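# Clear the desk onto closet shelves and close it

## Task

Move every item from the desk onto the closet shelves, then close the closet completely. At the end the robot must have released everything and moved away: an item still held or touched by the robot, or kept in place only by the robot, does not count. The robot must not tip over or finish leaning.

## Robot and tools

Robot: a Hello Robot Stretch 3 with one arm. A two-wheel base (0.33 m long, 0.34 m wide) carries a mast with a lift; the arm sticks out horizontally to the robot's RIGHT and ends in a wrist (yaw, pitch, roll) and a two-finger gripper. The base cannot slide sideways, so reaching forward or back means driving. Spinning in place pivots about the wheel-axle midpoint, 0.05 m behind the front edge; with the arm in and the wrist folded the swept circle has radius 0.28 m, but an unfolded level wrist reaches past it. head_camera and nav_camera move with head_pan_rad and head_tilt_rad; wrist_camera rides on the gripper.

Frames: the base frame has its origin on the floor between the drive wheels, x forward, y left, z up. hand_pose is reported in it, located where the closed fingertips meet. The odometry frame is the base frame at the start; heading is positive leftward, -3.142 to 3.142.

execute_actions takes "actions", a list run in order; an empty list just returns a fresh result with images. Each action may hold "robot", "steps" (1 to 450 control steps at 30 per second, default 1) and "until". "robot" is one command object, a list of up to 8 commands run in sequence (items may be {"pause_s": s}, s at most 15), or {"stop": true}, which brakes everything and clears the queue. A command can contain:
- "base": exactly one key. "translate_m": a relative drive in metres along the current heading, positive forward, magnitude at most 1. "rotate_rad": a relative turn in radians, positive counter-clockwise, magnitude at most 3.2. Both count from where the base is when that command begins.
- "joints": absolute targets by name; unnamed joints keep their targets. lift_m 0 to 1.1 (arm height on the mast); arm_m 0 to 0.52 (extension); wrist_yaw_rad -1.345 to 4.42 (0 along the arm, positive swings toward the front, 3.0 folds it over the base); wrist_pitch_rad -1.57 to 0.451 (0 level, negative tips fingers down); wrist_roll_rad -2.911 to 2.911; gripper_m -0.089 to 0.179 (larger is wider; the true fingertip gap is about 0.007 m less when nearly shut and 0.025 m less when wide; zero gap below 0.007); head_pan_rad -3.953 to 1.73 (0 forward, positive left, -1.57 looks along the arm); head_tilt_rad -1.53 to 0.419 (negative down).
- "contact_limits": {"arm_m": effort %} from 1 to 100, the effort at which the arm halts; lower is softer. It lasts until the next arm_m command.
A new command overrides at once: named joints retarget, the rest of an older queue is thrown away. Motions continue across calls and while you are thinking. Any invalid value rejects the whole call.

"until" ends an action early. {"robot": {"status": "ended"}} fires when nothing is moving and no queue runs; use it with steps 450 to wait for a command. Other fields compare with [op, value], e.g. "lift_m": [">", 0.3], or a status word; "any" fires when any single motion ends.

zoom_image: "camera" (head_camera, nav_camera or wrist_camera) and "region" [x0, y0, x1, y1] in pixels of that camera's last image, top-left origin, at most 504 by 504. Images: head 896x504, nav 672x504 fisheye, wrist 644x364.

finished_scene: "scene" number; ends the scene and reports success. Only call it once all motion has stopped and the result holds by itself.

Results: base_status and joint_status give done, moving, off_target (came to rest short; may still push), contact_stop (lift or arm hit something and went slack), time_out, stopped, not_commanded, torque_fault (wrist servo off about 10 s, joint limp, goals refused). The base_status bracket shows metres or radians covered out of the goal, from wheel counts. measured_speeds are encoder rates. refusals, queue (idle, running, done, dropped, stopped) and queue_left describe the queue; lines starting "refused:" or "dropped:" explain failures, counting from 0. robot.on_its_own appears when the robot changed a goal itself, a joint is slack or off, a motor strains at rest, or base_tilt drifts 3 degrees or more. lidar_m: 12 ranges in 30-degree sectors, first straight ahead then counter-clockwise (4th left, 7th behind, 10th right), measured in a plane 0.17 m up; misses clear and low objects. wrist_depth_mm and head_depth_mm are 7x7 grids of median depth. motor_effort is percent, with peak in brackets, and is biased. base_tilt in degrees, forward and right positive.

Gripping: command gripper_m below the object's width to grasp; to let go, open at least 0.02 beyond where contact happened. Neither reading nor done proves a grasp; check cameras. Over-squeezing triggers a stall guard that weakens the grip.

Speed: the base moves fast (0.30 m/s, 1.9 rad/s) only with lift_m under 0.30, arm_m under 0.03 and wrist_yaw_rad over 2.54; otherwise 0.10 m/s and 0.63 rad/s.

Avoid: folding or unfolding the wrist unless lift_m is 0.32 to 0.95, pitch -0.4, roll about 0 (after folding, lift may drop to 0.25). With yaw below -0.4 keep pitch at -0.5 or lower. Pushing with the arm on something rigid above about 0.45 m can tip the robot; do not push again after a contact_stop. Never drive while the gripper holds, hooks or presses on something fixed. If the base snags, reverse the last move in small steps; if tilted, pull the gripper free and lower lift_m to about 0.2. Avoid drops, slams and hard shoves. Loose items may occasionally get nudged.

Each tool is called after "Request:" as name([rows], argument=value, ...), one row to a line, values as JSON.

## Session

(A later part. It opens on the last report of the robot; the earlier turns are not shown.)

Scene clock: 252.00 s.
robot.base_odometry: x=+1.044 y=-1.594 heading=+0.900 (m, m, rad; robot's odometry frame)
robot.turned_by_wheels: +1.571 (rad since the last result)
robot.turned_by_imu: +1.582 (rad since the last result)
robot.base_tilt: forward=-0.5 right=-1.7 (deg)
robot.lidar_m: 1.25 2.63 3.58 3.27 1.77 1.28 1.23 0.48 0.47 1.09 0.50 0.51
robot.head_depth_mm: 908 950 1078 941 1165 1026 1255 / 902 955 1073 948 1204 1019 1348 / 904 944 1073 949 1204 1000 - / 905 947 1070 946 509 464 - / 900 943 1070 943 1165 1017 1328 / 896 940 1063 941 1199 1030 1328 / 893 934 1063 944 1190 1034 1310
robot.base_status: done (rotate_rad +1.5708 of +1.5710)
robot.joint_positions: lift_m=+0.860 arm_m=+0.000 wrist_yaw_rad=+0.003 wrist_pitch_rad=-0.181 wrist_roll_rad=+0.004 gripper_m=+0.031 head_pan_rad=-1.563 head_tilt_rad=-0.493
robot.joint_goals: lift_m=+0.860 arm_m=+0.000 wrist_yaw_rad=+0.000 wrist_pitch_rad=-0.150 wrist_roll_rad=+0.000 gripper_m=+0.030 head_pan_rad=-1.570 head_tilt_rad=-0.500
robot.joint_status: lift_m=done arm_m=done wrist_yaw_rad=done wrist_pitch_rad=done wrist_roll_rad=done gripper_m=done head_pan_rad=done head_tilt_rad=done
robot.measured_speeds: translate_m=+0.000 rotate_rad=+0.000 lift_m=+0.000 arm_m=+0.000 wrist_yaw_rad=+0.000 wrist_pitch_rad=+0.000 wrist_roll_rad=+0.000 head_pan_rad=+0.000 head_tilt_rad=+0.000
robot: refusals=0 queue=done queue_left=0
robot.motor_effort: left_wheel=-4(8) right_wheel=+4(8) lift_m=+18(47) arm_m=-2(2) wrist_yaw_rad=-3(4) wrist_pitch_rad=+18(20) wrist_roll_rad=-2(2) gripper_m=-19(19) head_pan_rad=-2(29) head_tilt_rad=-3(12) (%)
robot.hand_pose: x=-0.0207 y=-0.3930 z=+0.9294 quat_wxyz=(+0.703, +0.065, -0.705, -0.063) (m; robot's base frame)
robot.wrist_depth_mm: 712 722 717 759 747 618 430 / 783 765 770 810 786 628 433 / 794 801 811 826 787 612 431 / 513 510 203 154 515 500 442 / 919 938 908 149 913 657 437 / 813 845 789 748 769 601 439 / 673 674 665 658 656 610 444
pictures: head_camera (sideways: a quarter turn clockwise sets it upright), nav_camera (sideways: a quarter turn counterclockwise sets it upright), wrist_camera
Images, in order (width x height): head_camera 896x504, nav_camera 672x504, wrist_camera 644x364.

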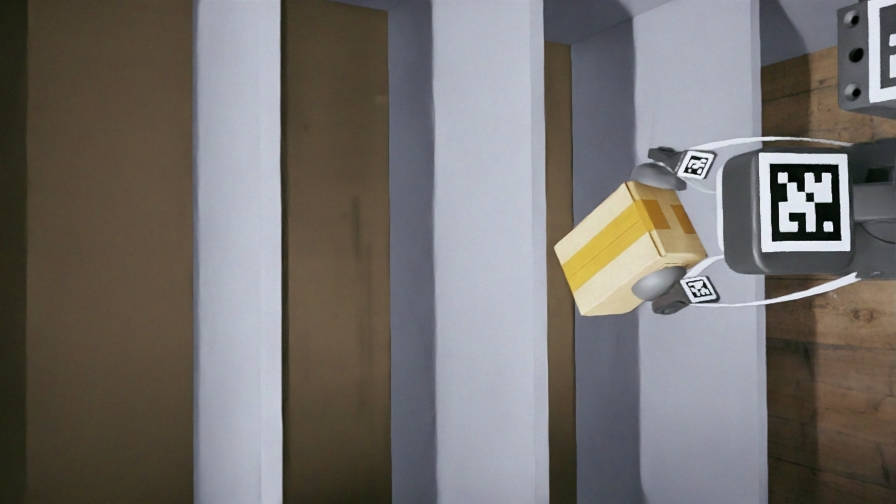

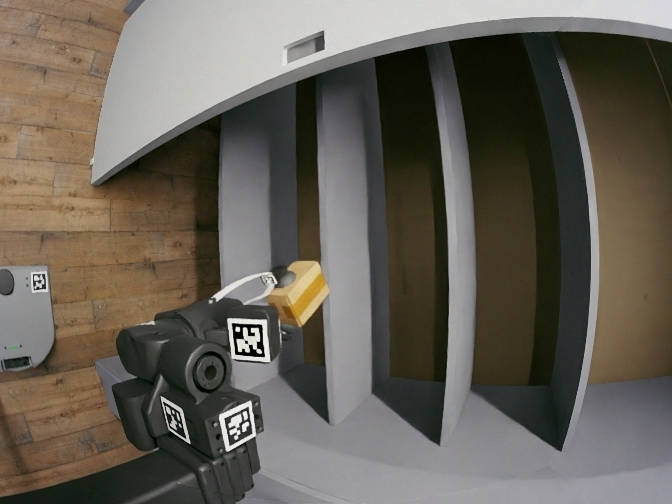

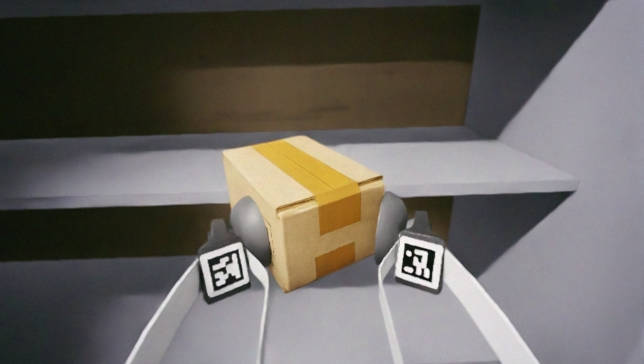

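Request:
execute_actions([
  {"robot":[{"base":{"translate_m":0.1}},{"joints":{"arm_m":0.46}}],"steps":450,"until":{"robot":{"status":"ended"}}},
])

Scene clock: 263.90 s.
robot.base_odometry: x=+1.106 y=-1.516 heading=+0.900 (m, m, rad; robot's odometry frame)
robot.turned_by_wheels: +0.000 (rad since the last result)
robot.turned_by_imu: +0.002 (rad since the last result)
robot.base_tilt: forward=-0.6 right=-1.7 (deg)
robot.lidar_m: 1.31 2.52 3.44 3.27 1.91 1.39 1.33 0.54 0.59 1.09 0.43 0.51
robot.head_depth_mm: 907 950 1073 942 - - 1270 / 900 941 1067 - 1198 1032 1314 / 905 942 1054 858 1194 1026 1330 / 901 943 1050 862 1198 1028 1315 / 906 944 1073 940 1197 1027 1315 / 895 939 1070 940 1202 1027 1321 / 895 939 1064 938 1196 1025 1304
robot.base_status: done (translate_m +0.1000 of +0.1000)
robot.joint_positions: lift_m=+0.860 arm_m=+0.460 wrist_yaw_rad=+0.002 wrist_pitch_rad=-0.180 wrist_roll_rad=+0.004 gripper_m=+0.031 head_pan_rad=-1.563 head_tilt_rad=-0.494
robot.joint_goals: lift_m=+0.860 arm_m=+0.460 wrist_yaw_rad=+0.000 wrist_pitch_rad=-0.150 wrist_roll_rad=+0.000 gripper_m=+0.030 head_pan_rad=-1.570 head_tilt_rad=-0.500
robot.joint_status: lift_m=done arm_m=done wrist_yaw_rad=done wrist_pitch_rad=done wrist_roll_rad=done gripper_m=done head_pan_rad=done head_tilt_rad=done
robot.measured_speeds: translate_m=+0.000 rotate_rad=+0.000 lift_m=+0.000 arm_m=+0.000 wrist_yaw_rad=+0.000 wrist_pitch_rad=+0.000 wrist_roll_rad=+0.000 head_pan_rad=+0.000 head_tilt_rad=+0.000
robot: refusals=0 queue=done queue_left=0
robot.motor_effort: left_wheel=-4(6) right_wheel=+4(7) lift_m=+18(18) arm_m=+3(3) wrist_yaw_rad=-1(3) wrist_pitch_rad=+17(18) wrist_roll_rad=-2(2) gripper_m=-19(19) head_pan_rad=-1(1) head_tilt_rad=-2(3) (%)
robot.hand_pose: x=-0.0211 y=-0.8524 z=+0.9296 quat_wxyz=(+0.703, +0.064, -0.705, -0.063) (m; robot's base frame)
robot.wrist_depth_mm: 328 333 335 336 337 340 343 / 347 352 352 352 358 359 363 / 370 372 372 370 378 379 383 / 396 396 202 155 402 401 404 / 356 352 350 148 324 333 327 / 274 272 253 241 249 258 254 / 219 219 217 215 212 211 209
pictures: head_camera (sideways: a quarter turn clockwise sets it upright), nav_camera (sideways: a quarter turn counterclockwise sets it upright), wrist_camera
Images, in order (width x height): head_camera 896x504, nav_camera 672x504, wrist_camera 644x364.

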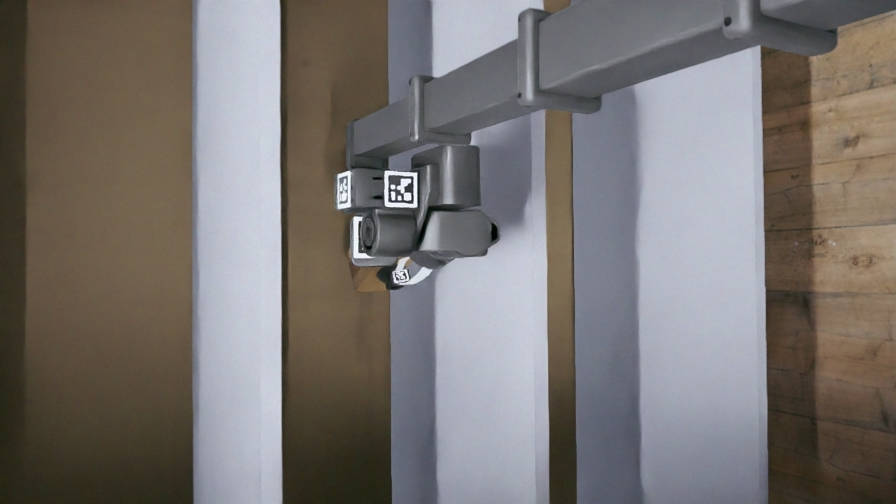

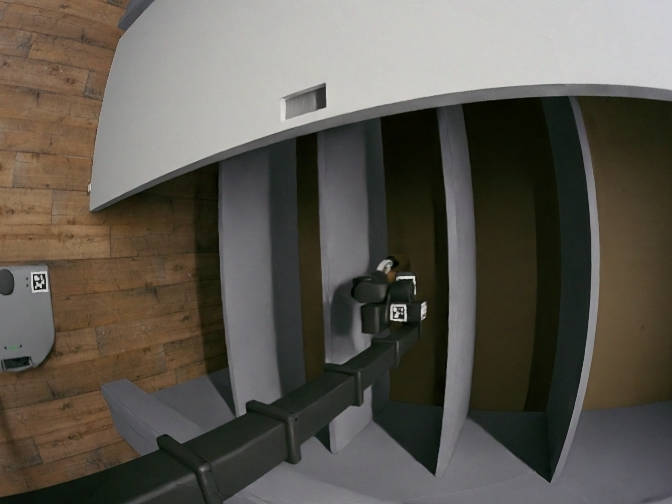

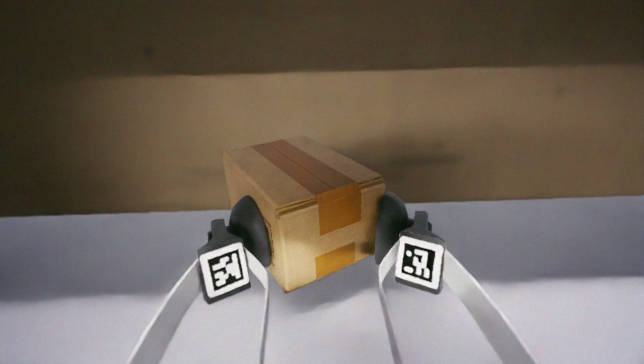

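Request:
execute_actions([
  {"robot":[{"joints":{"lift_m":0.80}}],"steps":150,"until":{"robot":{"status":"ended"}}},
])

Scene clock: 267.97 s.
robot.base_odometry: x=+1.106 y=-1.516 heading=+0.900 (m, m, rad; robot's odometry frame)
robot.turned_by_wheels: +0.000 (rad since the last result)
robot.turned_by_imu: +0.000 (rad since the last result)
robot.base_tilt: forward=-0.5 right=-1.7 (deg)
robot.lidar_m: 1.31 2.53 3.45 3.26 1.91 1.39 1.33 0.54 0.59 1.09 0.43 0.51
robot.head_depth_mm: 906 950 1074 939 1201 - - / 906 946 1070 989 - 999 1321 / 903 948 1070 - 1219 1028 1320 / 901 942 1063 916 1218 1028 1318 / 899 944 1065 941 1209 1027 1314 / 895 939 1061 937 1201 1032 1313 / 898 936 1063 942 1206 1023 1317
robot.base_status: done (translate_m +0.1000 of +0.1000)
robot.joint_positions: lift_m=+0.800 arm_m=+0.460 wrist_yaw_rad=+0.002 wrist_pitch_rad=-0.180 wrist_roll_rad=+0.004 gripper_m=+0.031 head_pan_rad=-1.563 head_tilt_rad=-0.494
robot.joint_goals: lift_m=+0.800 arm_m=+0.460 wrist_yaw_rad=+0.000 wrist_pitch_rad=-0.150 wrist_roll_rad=+0.000 gripper_m=+0.030 head_pan_rad=-1.570 head_tilt_rad=-0.500
robot.joint_status: lift_m=done arm_m=done wrist_yaw_rad=done wrist_pitch_rad=done wrist_roll_rad=done gripper_m=done head_pan_rad=done head_tilt_rad=done
robot.measured_speeds: translate_m=+0.000 rotate_rad=+0.000 lift_m=+0.000 arm_m=+0.000 wrist_yaw_rad=+0.000 wrist_pitch_rad=+0.000 wrist_roll_rad=+0.000 head_pan_rad=+0.000 head_tilt_rad=+0.000
robot: refusals=0 queue=done queue_left=0
robot.motor_effort: left_wheel=-4(4) right_wheel=+4(4) lift_m=+18(18) arm_m=+3(3) wrist_yaw_rad=-2(2) wrist_pitch_rad=+18(17) wrist_roll_rad=-2(2) gripper_m=-19(19) head_pan_rad=-2(2) head_tilt_rad=-2(3) (%)
robot.hand_pose: x=-0.0211 y=-0.8524 z=+0.8696 quat_wxyz=(+0.703, +0.064, -0.705, -0.063) (m; robot's base frame)
robot.wrist_depth_mm: 327 331 333 335 335 336 345 / 350 349 351 354 357 358 363 / 374 372 374 377 381 381 386 / 345 335 203 154 313 306 303 / 237 234 232 148 218 220 217 / 182 179 170 161 166 172 168 / 147 146 145 144 141 140 139
pictures: head_camera (sideways: a quarter turn clockwise sets it upright), nav_camera (sideways: a quarter turn counterclockwise sets it upright), wrist_camera
Images, in order (width x height): head_camera 896x504, nav_camera 672x504, wrist_camera 644x364.

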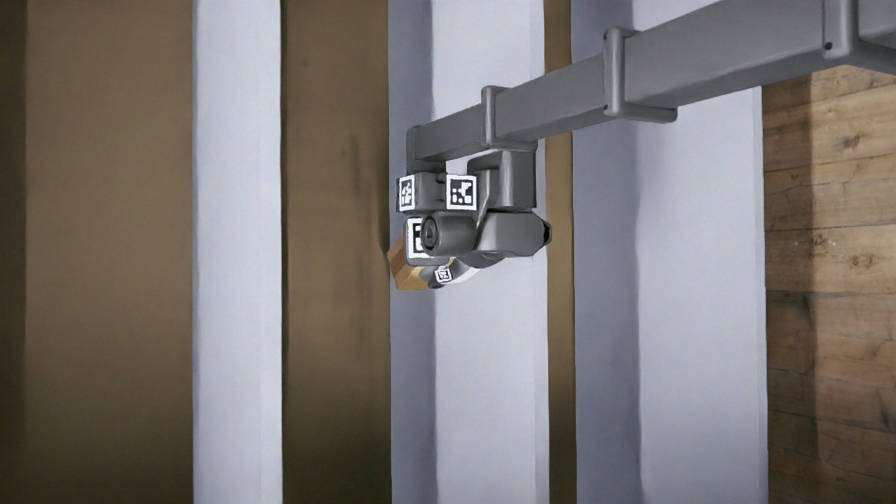

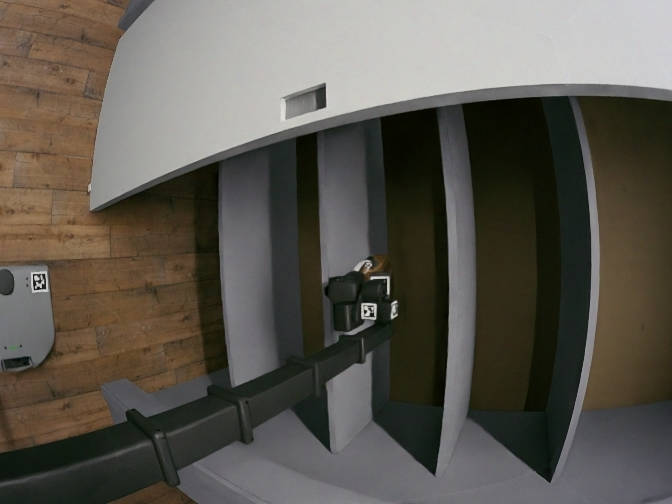

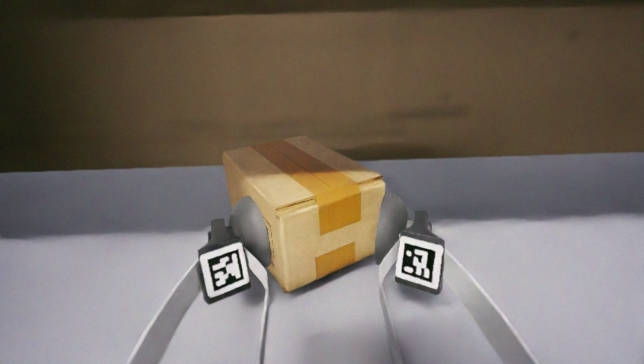

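Request:
execute_actions([
  {"robot":[{"joints":{"lift_m":0.78}},{"joints":{"gripper_m":0.15}},{"joints":{"lift_m":0.80,"arm_m":0}},{"joints":{"wrist_pitch_rad":-0.4,"head_pan_rad":0,"head_tilt_rad":-0.5}},{"joints":{"wrist_yaw_rad":3.0}},{"base":{"rotate_rad":1.571},"joints":{"lift_m":0.35,"gripper_m":0.1}},{"joints":{"lift_m":0.27}},{"base":{"translate_m":1.0}}],"steps":450,"until":{"robot":{"status":"ended"}}},
  {"steps":300,"until":{"robot":{"status":"ended"}}},
  {"robot":[{"base":{"translate_m":1.0}},{"base":{"translate_m":0.5}},{"joints":{"lift_m":0.9}},{"base":{"rotate_rad":1.571},"joints":{"lift_m":1.05,"head_pan_rad":-1.2,"head_tilt_rad":-0.6}}],"steps":450,"until":{"robot":{"status":"ended"}}},
])

Scene clock: 289.70 s.
robot.base_odometry: x=+1.954 y=-0.448 heading=+0.898 (m, m, rad; robot's odometry frame)
robot.turned_by_wheels: -0.003 (rad since the last result)
robot.turned_by_imu: -1.362 (rad since the last result)
robot.base_tilt: forward=-0.6 right=-1.2 (deg)
robot.lidar_m: - - 0.15 1.74 1.95 3.17 3.56 2.46 2.04 0.19 0.15 -
robot.head_depth_mm: 1659 1777 1963 2140 1995 1644 - / 1669 1816 1993 2179 2141 - 1295 / 942 1026 1136 1208 1600 1543 1320 / 920 995 1085 465 940 1450 1259 / 298 307 312 328 339 346 371 / - - - - - - - / - - - - - - -
robot.base_status: moving (translate_m +0.3634 of +0.5000)
robot.joint_positions: lift_m=+0.781 arm_m=+0.460 wrist_yaw_rad=+0.021 wrist_pitch_rad=-0.177 wrist_roll_rad=+0.000 gripper_m=+0.031 head_pan_rad=-1.596 head_tilt_rad=-0.494
robot.joint_goals: lift_m=+0.781 arm_m=+0.460 wrist_yaw_rad=+0.000 wrist_pitch_rad=-0.150 wrist_roll_rad=+0.000 gripper_m=+0.030 head_pan_rad=-1.570 head_tilt_rad=-0.500
robot.joint_status: lift_m=contact_stop arm_m=done wrist_yaw_rad=done wrist_pitch_rad=done wrist_roll_rad=done gripper_m=done head_pan_rad=done head_tilt_rad=done
robot.measured_speeds: translate_m=+0.084 rotate_rad=-0.133 lift_m=+0.000 arm_m=+0.000 wrist_yaw_rad=+0.470 wrist_pitch_rad=+0.000 wrist_roll_rad=-0.048 head_pan_rad=+0.216 head_tilt_rad=-0.192
robot: refusals=0 queue=running queue_left=2
robot.on_its_own: lift_m is slack since a contact_stop, until your next command for it
robot.motor_effort: left_wheel=+33(68) right_wheel=+90(100) lift_m=+30(27) arm_m=+1(4) wrist_yaw_rad=-19(19) wrist_pitch_rad=+16(23) wrist_roll_rad=+0(2) gripper_m=-19(20) head_pan_rad=+10(23) head_tilt_rad=-3(16) (%)
robot.hand_pose: x=-0.0163 y=-0.8530 z=+0.8510 quat_wxyz=(+0.705, +0.070, -0.703, -0.056) (m; robot's base frame)
robot.wrist_depth_mm: 565 518 485 475 365 - - / 588 563 544 500 385 - - / 516 503 551 518 413 - - / 292 629 198 155 436 - - / 646 696 655 153 - - - / 641 714 684 629 509 - - / 593 595 622 718 552 - -
pictures: head_camera (sideways: a quarter turn clockwise sets it upright), nav_camera (sideways: a quarter turn counterclockwise sets it upright), wrist_camera
dropped: robot: command 0 of its queue: lift_m: contact_stop
Images, in order (width x height): head_camera 896x504, nav_camera 672x504, wrist_camera 644x364.

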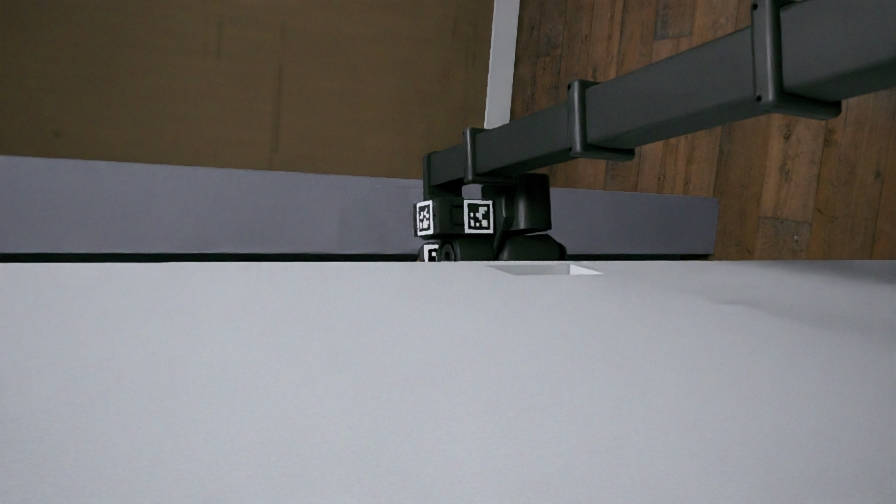

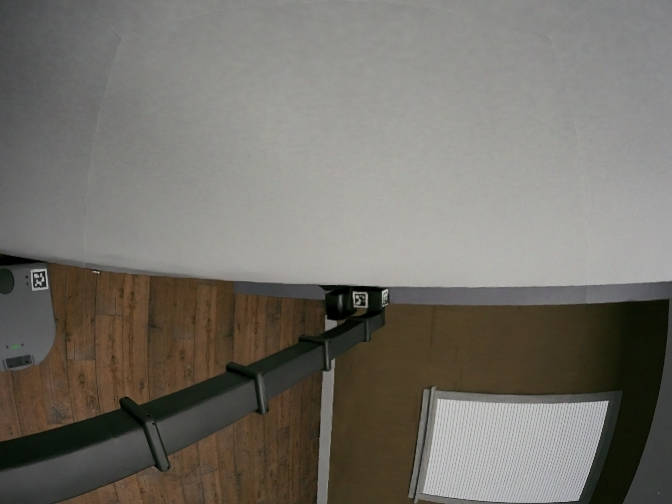

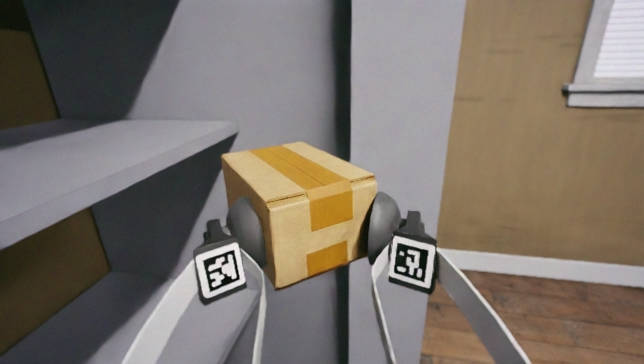

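Disaster; stop.

Request:
execute_actions([
  {"robot":{"stop":true},"steps":45},
  {"robot":{"joints":{"lift_m":0.82,"head_pan_rad":-0.6,"head_tilt_rad":-0.9}},"steps":60},
])

Scene clock: 294.70 s.
robot.base_odometry: x=+2.038 y=-0.342 heading=+0.900 (m, m, rad; robot's odometry frame)
robot.turned_by_wheels: +0.003 (rad since the last result)
robot.turned_by_imu: -0.130 (rad since the last result)
robot.base_tilt: forward=-0.6 right=-1.7 (deg)
robot.lidar_m: - - 0.15 0.37 1.84 2.66 3.56 2.72 2.08 0.25 0.15 -
robot.head_depth_mm: - - - - - 405 1107 / - - - - - 319 927 / - - - - - - 445 / - - - - - - 337 / - - - - - - - / - - - - - - - / - - - - - - -
robot.base_status: stopped (translate_m +0.4988 of +0.4988)
robot.joint_positions: lift_m=+0.819 arm_m=+0.460 wrist_yaw_rad=+0.001 wrist_pitch_rad=-0.178 wrist_roll_rad=+0.000 gripper_m=+0.031 head_pan_rad=-0.607 head_tilt_rad=-0.889
robot.joint_goals: lift_m=+0.820 arm_m=+0.460 wrist_yaw_rad=+0.000 wrist_pitch_rad=-0.150 wrist_roll_rad=+0.000 gripper_m=+0.030 head_pan_rad=-0.600 head_tilt_rad=-0.900
robot.joint_status: lift_m=done arm_m=done wrist_yaw_rad=done wrist_pitch_rad=done wrist_roll_rad=done gripper_m=done head_pan_rad=done head_tilt_rad=done
robot.measured_speeds: translate_m=+0.000 rotate_rad=+0.000 lift_m=+0.000 arm_m=+0.000 wrist_yaw_rad=+0.000 wrist_pitch_rad=+0.000 wrist_roll_rad=+0.000 head_pan_rad=+0.000 head_tilt_rad=+0.000
robot: refusals=0 queue=done queue_left=0
robot.motor_effort: left_wheel=-1(77) right_wheel=+0(81) lift_m=+43(44) arm_m=+0(0) wrist_yaw_rad=-1(12) wrist_pitch_rad=+16(19) wrist_roll_rad=-1(0) gripper_m=-18(20) head_pan_rad=+3(28) head_tilt_rad=-4(23) (%)
robot.hand_pose: x=-0.0213 y=-0.8530 z=+0.8892 quat_wxyz=(+0.705, +0.063, -0.704, -0.063) (m; robot's base frame)
robot.wrist_depth_mm: 472 466 379 377 - - - / 491 500 412 402 - - - / 541 519 511 424 - - - / 433 564 542 155 - - - / 605 612 590 154 - - - / 659 649 647 534 - - - / 625 652 671 567 - - -
pictures: head_camera (sideways: a quarter turn clockwise sets it upright), nav_camera (sideways: a quarter turn counterclockwise sets it upright), wrist_camera
Images, in order (width x height): head_camera 896x504, nav_camera 672x504, wrist_camera 644x364.

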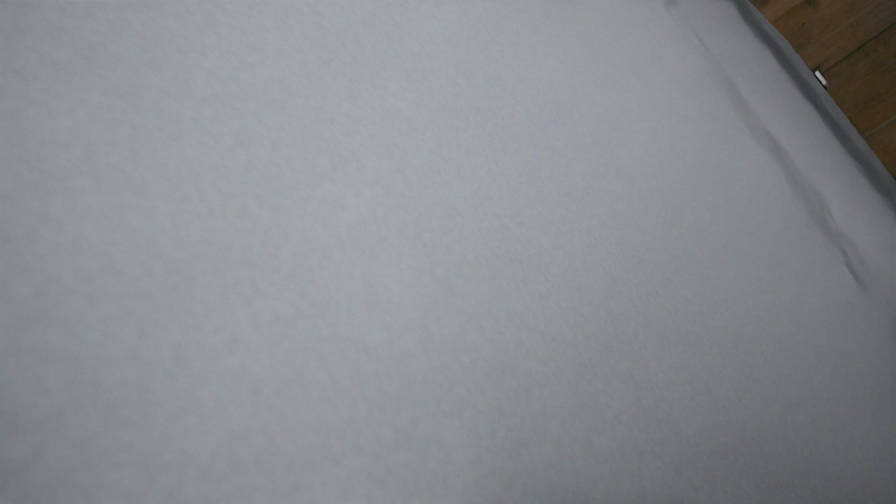

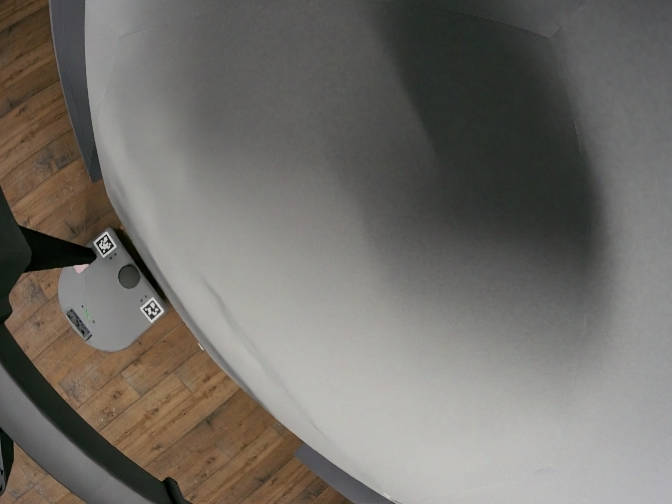

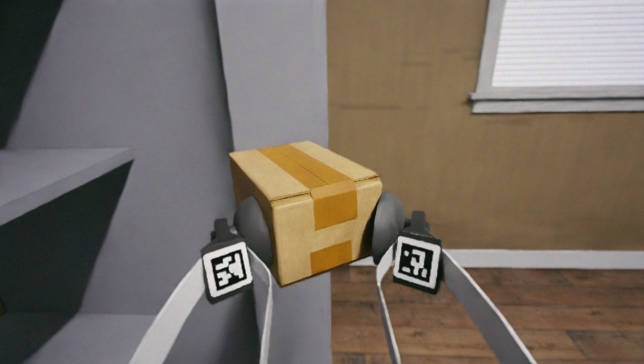

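Request:
execute_actions([
  {"robot":{"base":{"translate_m":-0.25},"joints":{"head_pan_rad":-1.4,"head_tilt_rad":-0.5}},"steps":150,"until":{"robot":{"status":"ended"}}},
])

Scene clock: 303.03 s.
robot.base_odometry: x=+1.883 y=-0.538 heading=+0.900 (m, m, rad; robot's odometry frame)
robot.turned_by_wheels: +0.000 (rad since the last result)
robot.turned_by_imu: +0.000 (rad since the last result)
robot.base_tilt: forward=-0.6 right=-1.7 (deg)
robot.lidar_m: 0.33 0.35 0.49 1.76 1.85 2.69 3.34 2.69 2.06 1.15 0.44 0.34
robot.head_depth_mm: 1629 1773 1933 - 1912 1566 1308 / 1686 1816 1945 - 1946 1562 1315 / 1715 1868 2038 2257 1950 1572 1312 / 1694 1815 1977 2205 1833 1565 1307 / 960 1048 1158 1290 1471 1536 1297 / 1075 1175 1284 1421 1627 1557 1319 / 1099 1195 1287 1466 1586 694 712
robot.base_status: done (translate_m -0.2500 of -0.2500)
robot.joint_positions: lift_m=+0.819 arm_m=+0.460 wrist_yaw_rad=+0.001 wrist_pitch_rad=-0.178 wrist_roll_rad=+0.000 gripper_m=+0.031 head_pan_rad=-1.393 head_tilt_rad=-0.507
robot.joint_goals: lift_m=+0.820 arm_m=+0.460 wrist_yaw_rad=+0.000 wrist_pitch_rad=-0.150 wrist_roll_rad=+0.000 gripper_m=+0.030 head_pan_rad=-1.400 head_tilt_rad=-0.500
robot.joint_status: lift_m=done arm_m=done wrist_yaw_rad=done wrist_pitch_rad=done wrist_roll_rad=done gripper_m=done head_pan_rad=done head_tilt_rad=done
robot.measured_speeds: translate_m=+0.000 rotate_rad=+0.000 lift_m=+0.000 arm_m=+0.000 wrist_yaw_rad=+0.000 wrist_pitch_rad=+0.000 wrist_roll_rad=+0.000 head_pan_rad=+0.000 head_tilt_rad=+0.000
robot: refusals=0 queue=done queue_left=0
robot.motor_effort: left_wheel=-1(5) right_wheel=+0(5) lift_m=+43(43) arm_m=-1(0) wrist_yaw_rad=-2(1) wrist_pitch_rad=+16(17) wrist_roll_rad=+0(1) gripper_m=-18(18) head_pan_rad=-2(28) head_tilt_rad=+3(18) (%)
robot.hand_pose: x=-0.0213 y=-0.8530 z=+0.8892 quat_wxyz=(+0.705, +0.063, -0.704, -0.063) (m; robot's base frame)
robot.wrist_depth_mm: 368 413 - - - - - / 391 414 - - - - - / 419 430 - - - - - / 552 446 578 155 - - - / 601 474 621 154 - - - / 648 499 - - - - - / 681 564 812 - - - -
pictures: head_camera (sideways: a quarter turn clockwise sets it upright), nav_camera (sideways: a quarter turn counterclockwise sets it upright), wrist_camera
Images, in order (width x height): head_camera 896x504, nav_camera 672x504, wrist_camera 644x364.

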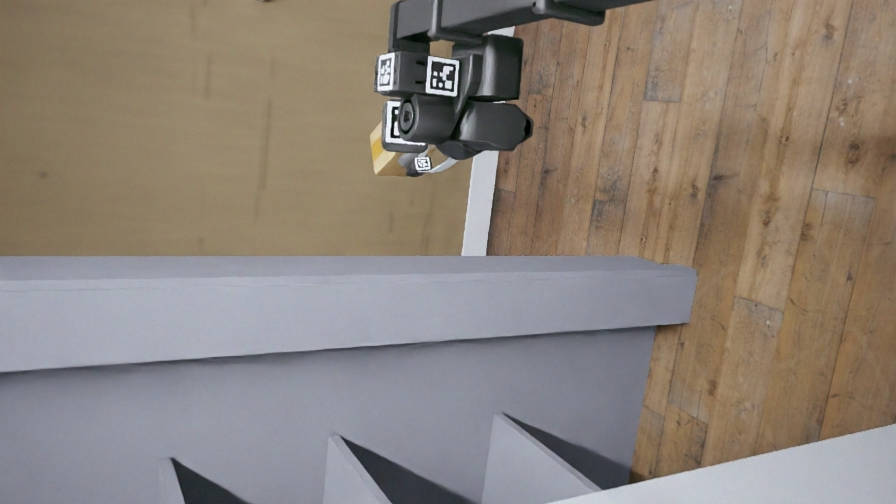

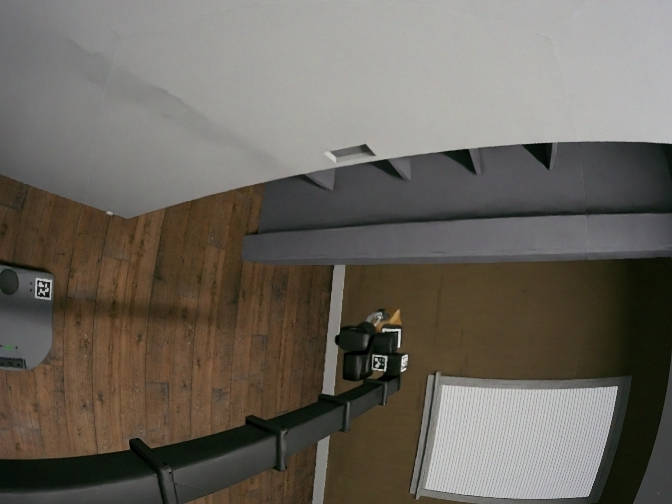

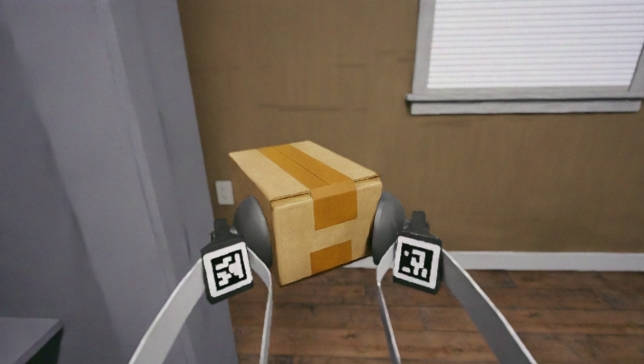

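Request:
execute_actions([
  {"robot":[{"joints":{"arm_m":0,"lift_m":0.86}},{"joints":{"wrist_yaw_rad":2.3,"wrist_pitch_rad":-0.3}},{"base":{"rotate_rad":1.49}},{"base":{"translate_m":-0.45},"joints":{"head_pan_rad":-1.57}}],"steps":450,"until":{"robot":{"status":"ended"}}},
])

Scene clock: 323.47 s.
robot.base_odometry: x=+2.212 y=-0.845 heading=+2.390 (m, m, rad; robot's odometry frame)
robot.turned_by_wheels: +1.490 (rad since the last result)
robot.turned_by_imu: +1.491 (rad since the last result)
robot.base_tilt: forward=-0.5 right=-1.7 (deg)
robot.lidar_m: 2.20 2.28 3.10 3.31 2.26 1.62 1.56 0.73 1.05 0.34 0.35 0.47
robot.head_depth_mm: 889 895 1054 919 1184 1011 1374 / 882 893 1055 920 1180 1016 1351 / 875 893 1044 918 1182 1017 1366 / 876 780 1020 841 772 966 475 / - 282 299 331 370 420 474 / - - 299 329 368 417 481 / - - 298 329 366 416 479
robot.base_status: moving (translate_m -0.4500 of -0.4500)
robot.joint_positions: lift_m=+0.859 arm_m=+0.000 wrist_yaw_rad=+2.297 wrist_pitch_rad=-0.323 wrist_roll_rad=+0.000 gripper_m=+0.031 head_pan_rad=-1.563 head_tilt_rad=-0.507
robot.joint_goals: lift_m=+0.860 arm_m=+0.000 wrist_yaw_rad=+2.300 wrist_pitch_rad=-0.300 wrist_roll_rad=+0.000 gripper_m=+0.030 head_pan_rad=-1.570 head_tilt_rad=-0.500
robot.joint_status: lift_m=done arm_m=done wrist_yaw_rad=done wrist_pitch_rad=done wrist_roll_rad=done gripper_m=done head_pan_rad=done head_tilt_rad=done
robot.measured_speeds: translate_m=-0.006 rotate_rad=+0.000 lift_m=+0.000 arm_m=+0.000 wrist_yaw_rad=+0.000 wrist_pitch_rad=+0.000 wrist_roll_rad=+0.000 head_pan_rad=+0.000 head_tilt_rad=+0.000
robot: refusals=0 queue=running queue_left=0
robot.motor_effort: left_wheel=-4(10) right_wheel=+3(9) lift_m=+43(44) arm_m=-2(3) wrist_yaw_rad=+1(1) wrist_pitch_rad=+13(16) wrist_roll_rad=-1(1) gripper_m=-17(18) head_pan_rad=-2(13) head_tilt_rad=+2(2) (%)
robot.hand_pose: x=+0.1546 y=+0.0110 z=+0.8940 quat_wxyz=(+0.390, +0.683, -0.182, +0.590) (m; robot's base frame)
robot.wrist_depth_mm: - - - - - - - / - - - - - - - / - - - - - - - / - - - 155 - - - / - - - 154 - - - / - - - - - - - / - - - - - - 843
pictures: head_camera (sideways: a quarter turn clockwise sets it upright), nav_camera (sideways: a quarter turn counterclockwise sets it upright), wrist_camera
Images, in order (width x height): head_camera 896x504, nav_camera 672x504, wrist_camera 644x364.

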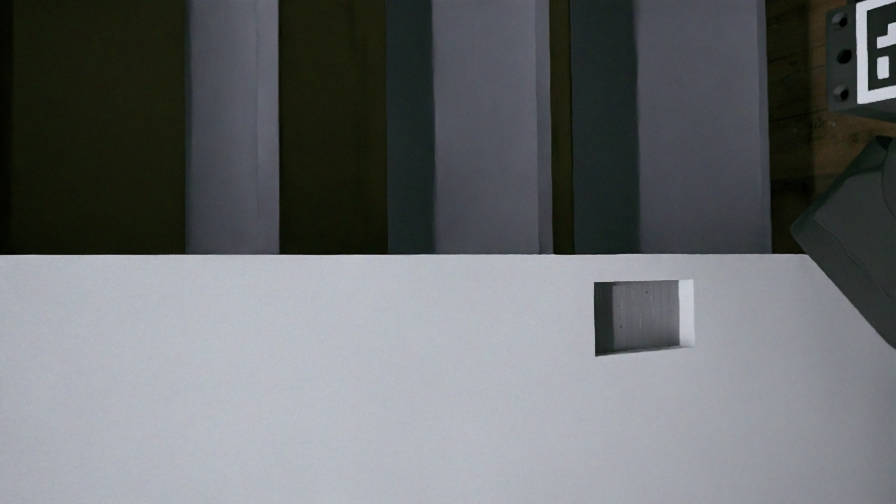

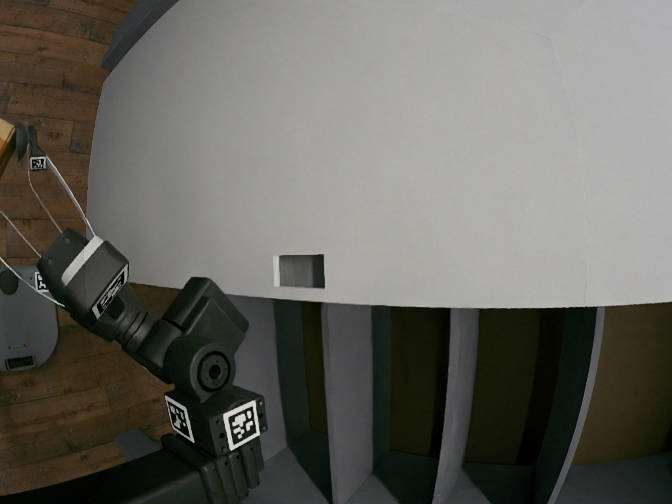

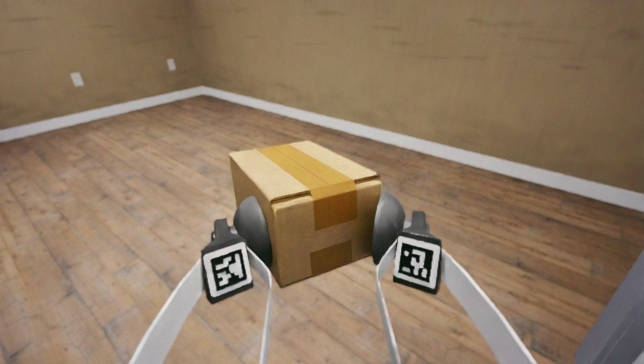

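Request:
execute_actions([
  {"robot":[{"joints":{"wrist_yaw_rad":1.6,"lift_m":0.95},"base":{"translate_m":-0.14}},{"joints":{"wrist_pitch_rad":-1.3}},{"joints":{"wrist_yaw_rad":0}},{"joints":{"wrist_pitch_rad":-0.15}},{"joints":{"lift_m":0.86,"arm_m":0.19}}],"steps":450,"until":{"robot":{"status":"ended"}}},
])

Scene clock: 342.70 s.
robot.base_odometry: x=+2.314 y=-0.941 heading=+2.390 (m, m, rad; robot's odometry frame)
robot.turned_by_wheels: +0.000 (rad since the last result)
robot.turned_by_imu: +0.000 (rad since the last result)
robot.base_tilt: forward=-0.6 right=-1.7 (deg)
robot.lidar_m: 1.18 2.43 3.29 3.29 2.06 1.49 1.43 0.61 0.85 1.06 0.36 0.47
robot.head_depth_mm: 884 889 1063 920 - - 1277 / 882 891 1047 922 - 951 1307 / 878 891 1046 966 - 956 1323 / 877 891 1049 967 - 991 1310 / 875 888 1045 920 1181 1020 1304 / 870 886 1038 916 1176 1009 1290 / 873 887 1037 917 1148 451 492
robot.base_status: done (translate_m -0.1400 of -0.1400)
robot.joint_positions: lift_m=+0.860 arm_m=+0.190 wrist_yaw_rad=+0.002 wrist_pitch_rad=-0.180 wrist_roll_rad=+0.000 gripper_m=+0.031 head_pan_rad=-1.563 head_tilt_rad=-0.507
robot.joint_goals: lift_m=+0.860 arm_m=+0.190 wrist_yaw_rad=+0.000 wrist_pitch_rad=-0.150 wrist_roll_rad=+0.000 gripper_m=+0.030 head_pan_rad=-1.570 head_tilt_rad=-0.500
robot.joint_status: lift_m=done arm_m=done wrist_yaw_rad=done wrist_pitch_rad=done wrist_roll_rad=done gripper_m=done head_pan_rad=done head_tilt_rad=done
robot.measured_speeds: translate_m=+0.000 rotate_rad=+0.000 lift_m=+0.000 arm_m=+0.000 wrist_yaw_rad=+0.000 wrist_pitch_rad=+0.000 wrist_roll_rad=+0.000 head_pan_rad=+0.000 head_tilt_rad=+0.000
robot: refusals=0 queue=done queue_left=0
robot.motor_effort: left_wheel=-3(9) right_wheel=+3(5) lift_m=+18(43) arm_m=+3(3) wrist_yaw_rad=-2(2) wrist_pitch_rad=+18(18) wrist_roll_rad=-1(0) gripper_m=-18(18) head_pan_rad=-2(2) head_tilt_rad=+2(1) (%)
robot.hand_pose: x=-0.0210 y=-0.5824 z=+0.9295 quat_wxyz=(+0.705, +0.065, -0.704, -0.063) (m; robot's base frame)
robot.wrist_depth_mm: 533 545 539 548 546 563 561 / 560 570 573 573 583 597 592 / 601 611 618 619 626 626 592 / 498 496 422 154 471 463 457 / 358 348 362 154 342 335 327 / 274 270 265 268 272 270 280 / 683 678 669 654 640 652 619
pictures: head_camera (sideways: a quarter turn clockwise sets it upright), nav_camera (sideways: a quarter turn counterclockwise sets it upright), wrist_camera
Images, in order (width x height): head_camera 896x504, nav_camera 672x504, wrist_camera 644x364.

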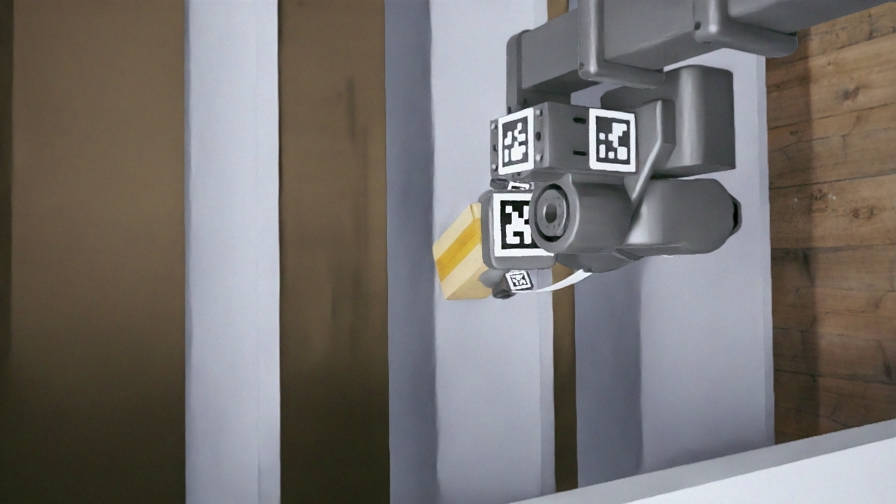

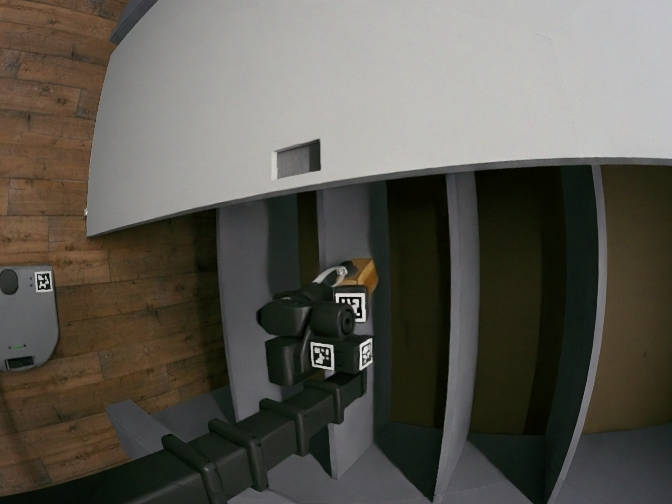

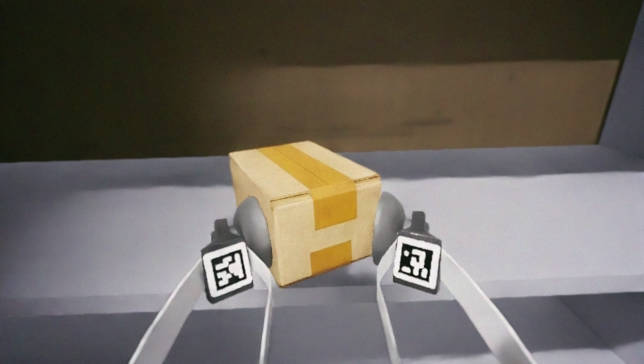

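Request:
execute_actions([
  {"robot":[{"joints":{"arm_m":0.44}},{"joints":{"lift_m":0.79}},{"joints":{"gripper_m":0.15}},{"joints":{"lift_m":0.81}},{"joints":{"arm_m":0}}],"steps":450,"until":{"robot":{"status":"ended"}}},
])

Scene clock: 356.10 s.
robot.base_odometry: x=+2.314 y=-0.941 heading=+2.390 (m, m, rad; robot's odometry frame)
robot.turned_by_wheels: +0.000 (rad since the last result)
robot.turned_by_imu: +0.002 (rad since the last result)
robot.base_tilt: forward=-0.5 right=-1.7 (deg)
robot.lidar_m: 1.17 2.43 3.27 3.28 2.06 1.49 1.43 0.61 0.85 1.06 0.36 0.47
robot.head_depth_mm: 887 895 1059 920 1182 1014 1306 / 881 887 1048 919 1188 1048 1302 / 880 889 1045 921 1180 1014 - / 882 887 1044 881 1188 1019 - / 872 887 1043 920 1186 1045 1313 / 871 891 1035 920 1186 1021 1314 / 872 888 1036 922 1146 452 492
robot.base_status: done (translate_m -0.1400 of -0.1400)
robot.joint_positions: lift_m=+0.810 arm_m=+0.000 wrist_yaw_rad=+0.002 wrist_pitch_rad=-0.170 wrist_roll_rad=+0.000 gripper_m=+0.150 head_pan_rad=-1.563 head_tilt_rad=-0.507
robot.joint_goals: lift_m=+0.810 arm_m=+0.000 wrist_yaw_rad=+0.000 wrist_pitch_rad=-0.150 wrist_roll_rad=+0.000 gripper_m=+0.150 head_pan_rad=-1.570 head_tilt_rad=-0.500
robot.joint_status: lift_m=done arm_m=done wrist_yaw_rad=done wrist_pitch_rad=done wrist_roll_rad=done gripper_m=done head_pan_rad=done head_tilt_rad=done
robot.measured_speeds: translate_m=+0.000 rotate_rad=+0.000 lift_m=+0.000 arm_m=+0.000 wrist_yaw_rad=+0.000 wrist_pitch_rad=+0.000 wrist_roll_rad=+0.000 head_pan_rad=+0.000 head_tilt_rad=+0.000
robot: refusals=0 queue=done queue_left=0
robot.motor_effort: left_wheel=-3(4) right_wheel=+3(3) lift_m=+42(46) arm_m=-2(2) wrist_yaw_rad=-1(2) wrist_pitch_rad=+12(18) wrist_roll_rad=+0(1) gripper_m=+1(96) head_pan_rad=-2(1) head_tilt_rad=+2(3) (%)
robot.hand_pose: x=-0.0211 y=-0.3938 z=+0.8811 quat_wxyz=(+0.705, +0.061, -0.704, -0.060) (m; robot's base frame)
robot.wrist_depth_mm: 681 697 703 719 694 725 619 / 740 745 747 764 771 764 629 / 688 666 653 572 602 588 568 / 471 453 855 874 859 797 602 / 900 875 929 920 906 821 639 / 779 - 770 754 725 672 618 / 643 635 618 618 599 608 579
pictures: head_camera (sideways: a quarter turn clockwise sets it upright), nav_camera (sideways: a quarter turn counterclockwise sets it upright), wrist_camera
Images, in order (width x height): head_camera 896x504, nav_camera 672x504, wrist_camera 644x364.

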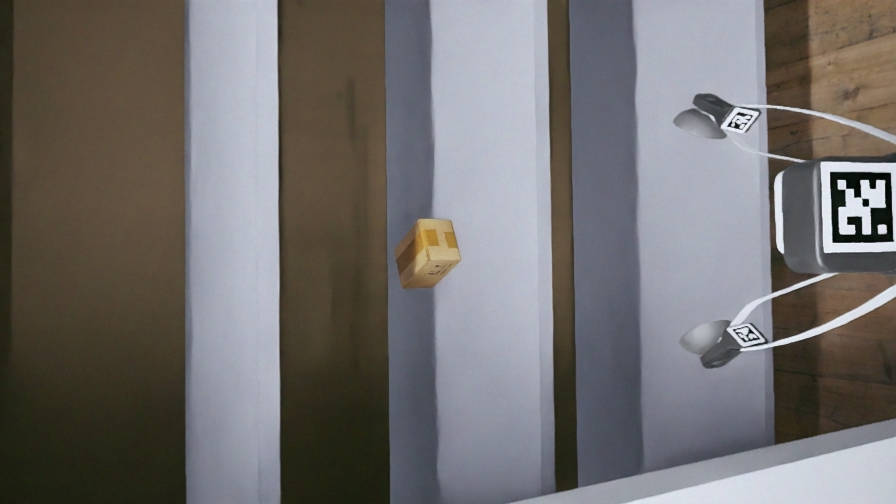

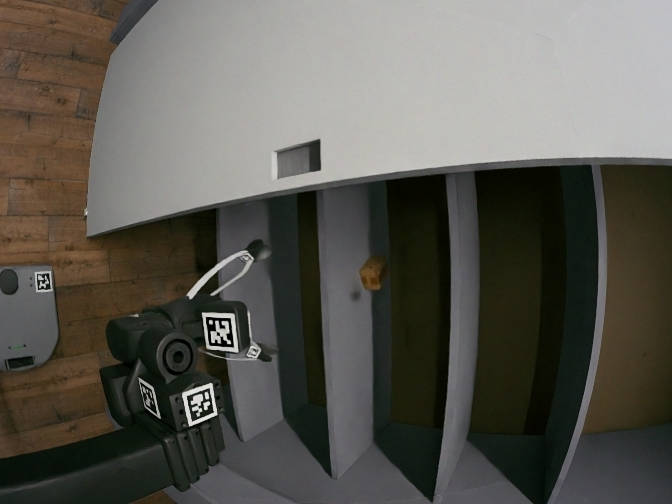

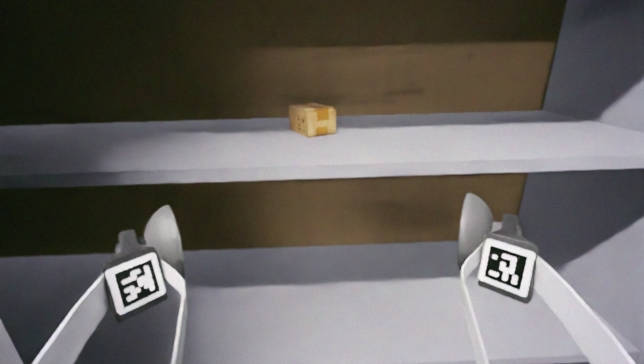

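Request:
execute_actions([
  {"robot":[{"joints":{"gripper_m":0.05,"wrist_pitch_rad":-1.3,"lift_m":0.9}},{"joints":{"wrist_yaw_rad":1.7}},{"joints":{"wrist_pitch_rad":-0.4}},{"joints":{"wrist_yaw_rad":3.0,"head_pan_rad":0}},{"base":{"rotate_rad":1.571},"joints":{"lift_m":0.35}},{"joints":{"lift_m":0.27}},{"base":{"translate_m":1.0}},{"base":{"translate_m":1.0}}],"steps":450,"until":{"robot":{"status":"ended"}}},
  {"steps":300,"until":{"robot":{"status":"ended"}}},
])

Scene clock: 384.13 s.
robot.base_odometry: x=+0.949 y=-2.402 heading=-2.322 (m, m, rad; robot's odometry frame)
robot.turned_by_wheels: +1.571 (rad since the last result)
robot.turned_by_imu: +1.596 (rad since the last result)
robot.base_tilt: forward=-0.6 right=-1.7 (deg)
robot.lidar_m: 1.28 1.65 1.47 1.42 1.49 2.05 2.35 2.43 2.42 2.33 2.42 1.77
robot.head_depth_mm: 1435 1571 1721 1902 1944 1574 1307 / 1432 1566 1117 1877 1955 1559 1300 / 1444 1538 1118 1843 1817 1521 1305 / 1429 1539 1106 1882 1934 1567 1305 / 1438 1539 1113 1853 1963 1571 1309 / 1406 1535 1104 1867 1949 1571 1301 / 1417 1521 1110 1864 1933 1547 1309
robot.base_status: done (translate_m +1.0000 of +1.0000)
robot.joint_positions: lift_m=+0.270 arm_m=+0.000 wrist_yaw_rad=+2.998 wrist_pitch_rad=-0.418 wrist_roll_rad=+0.000 gripper_m=+0.050 head_pan_rad=-0.007 head_tilt_rad=-0.506
robot.joint_goals: lift_m=+0.270 arm_m=+0.000 wrist_yaw_rad=+3.000 wrist_pitch_rad=-0.400 wrist_roll_rad=+0.000 gripper_m=+0.050 head_pan_rad=+0.000 head_tilt_rad=-0.500
robot.joint_status: lift_m=done arm_m=done wrist_yaw_rad=done wrist_pitch_rad=done wrist_roll_rad=done gripper_m=done head_pan_rad=done head_tilt_rad=done
robot.measured_speeds: translate_m=+0.000 rotate_rad=+0.000 lift_m=+0.000 arm_m=+0.000 wrist_yaw_rad=+0.000 wrist_pitch_rad=+0.000 wrist_roll_rad=+0.000 head_pan_rad=+0.000 head_tilt_rad=+0.000
robot: refusals=0 queue=done queue_left=0
robot.motor_effort: left_wheel=-3(8) right_wheel=+4(9) lift_m=+17(46) arm_m=-2(2) wrist_yaw_rad=+0(4) wrist_pitch_rad=+11(12) wrist_roll_rad=+0(1) gripper_m=+0(100) head_pan_rad=+2(30) head_tilt_rad=+1(2) (%)
robot.hand_pose: x=+0.0108 y=+0.0768 z=+0.2832 quat_wxyz=(+0.196, +0.700, +0.097, +0.680) (m; robot's base frame)
robot.wrist_depth_mm: - - - - - - - / - - - - - - - / 928 944 909 918 880 900 874 / 702 700 692 678 682 681 678 / 573 558 - 556 568 559 551 / 481 493 - - 460 471 466 / 426 - - - 408 392 396
pictures: head_camera (sideways: a quarter turn clockwise sets it upright), nav_camera (sideways: a quarter turn counterclockwise sets it upright), wrist_camera
Images, in order (width x height): head_camera 896x504, nav_camera 672x504, wrist_camera 644x364.

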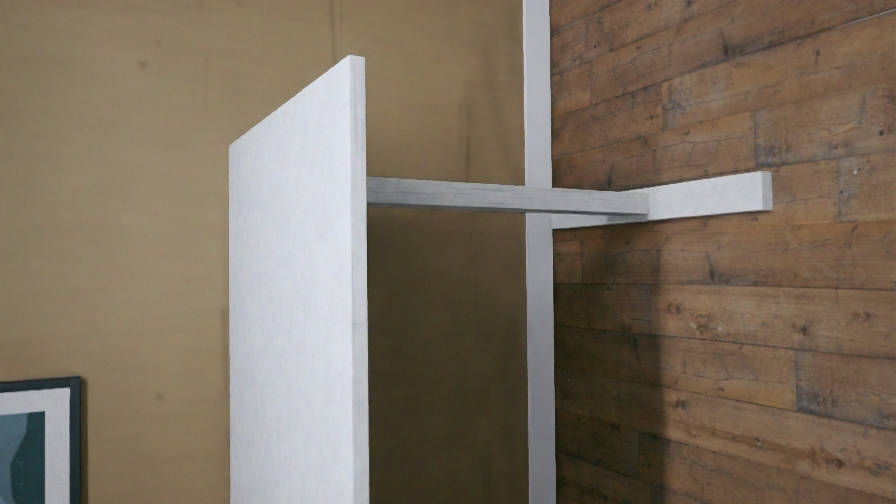

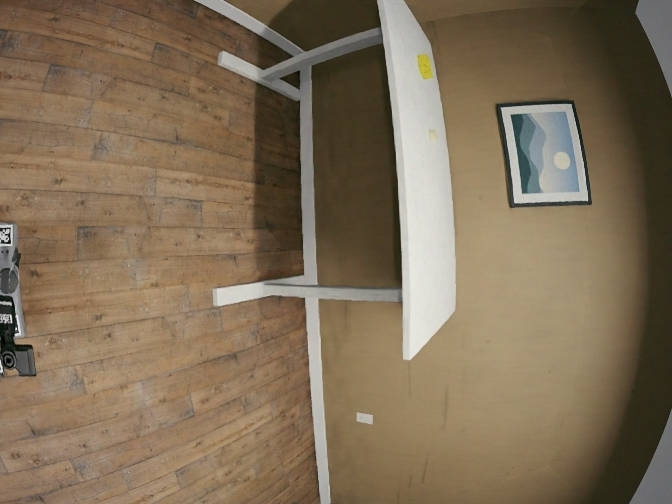

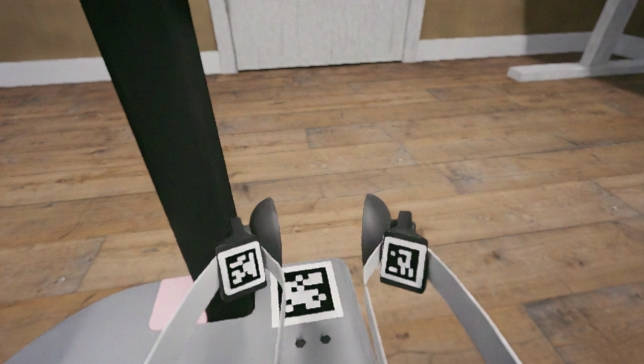

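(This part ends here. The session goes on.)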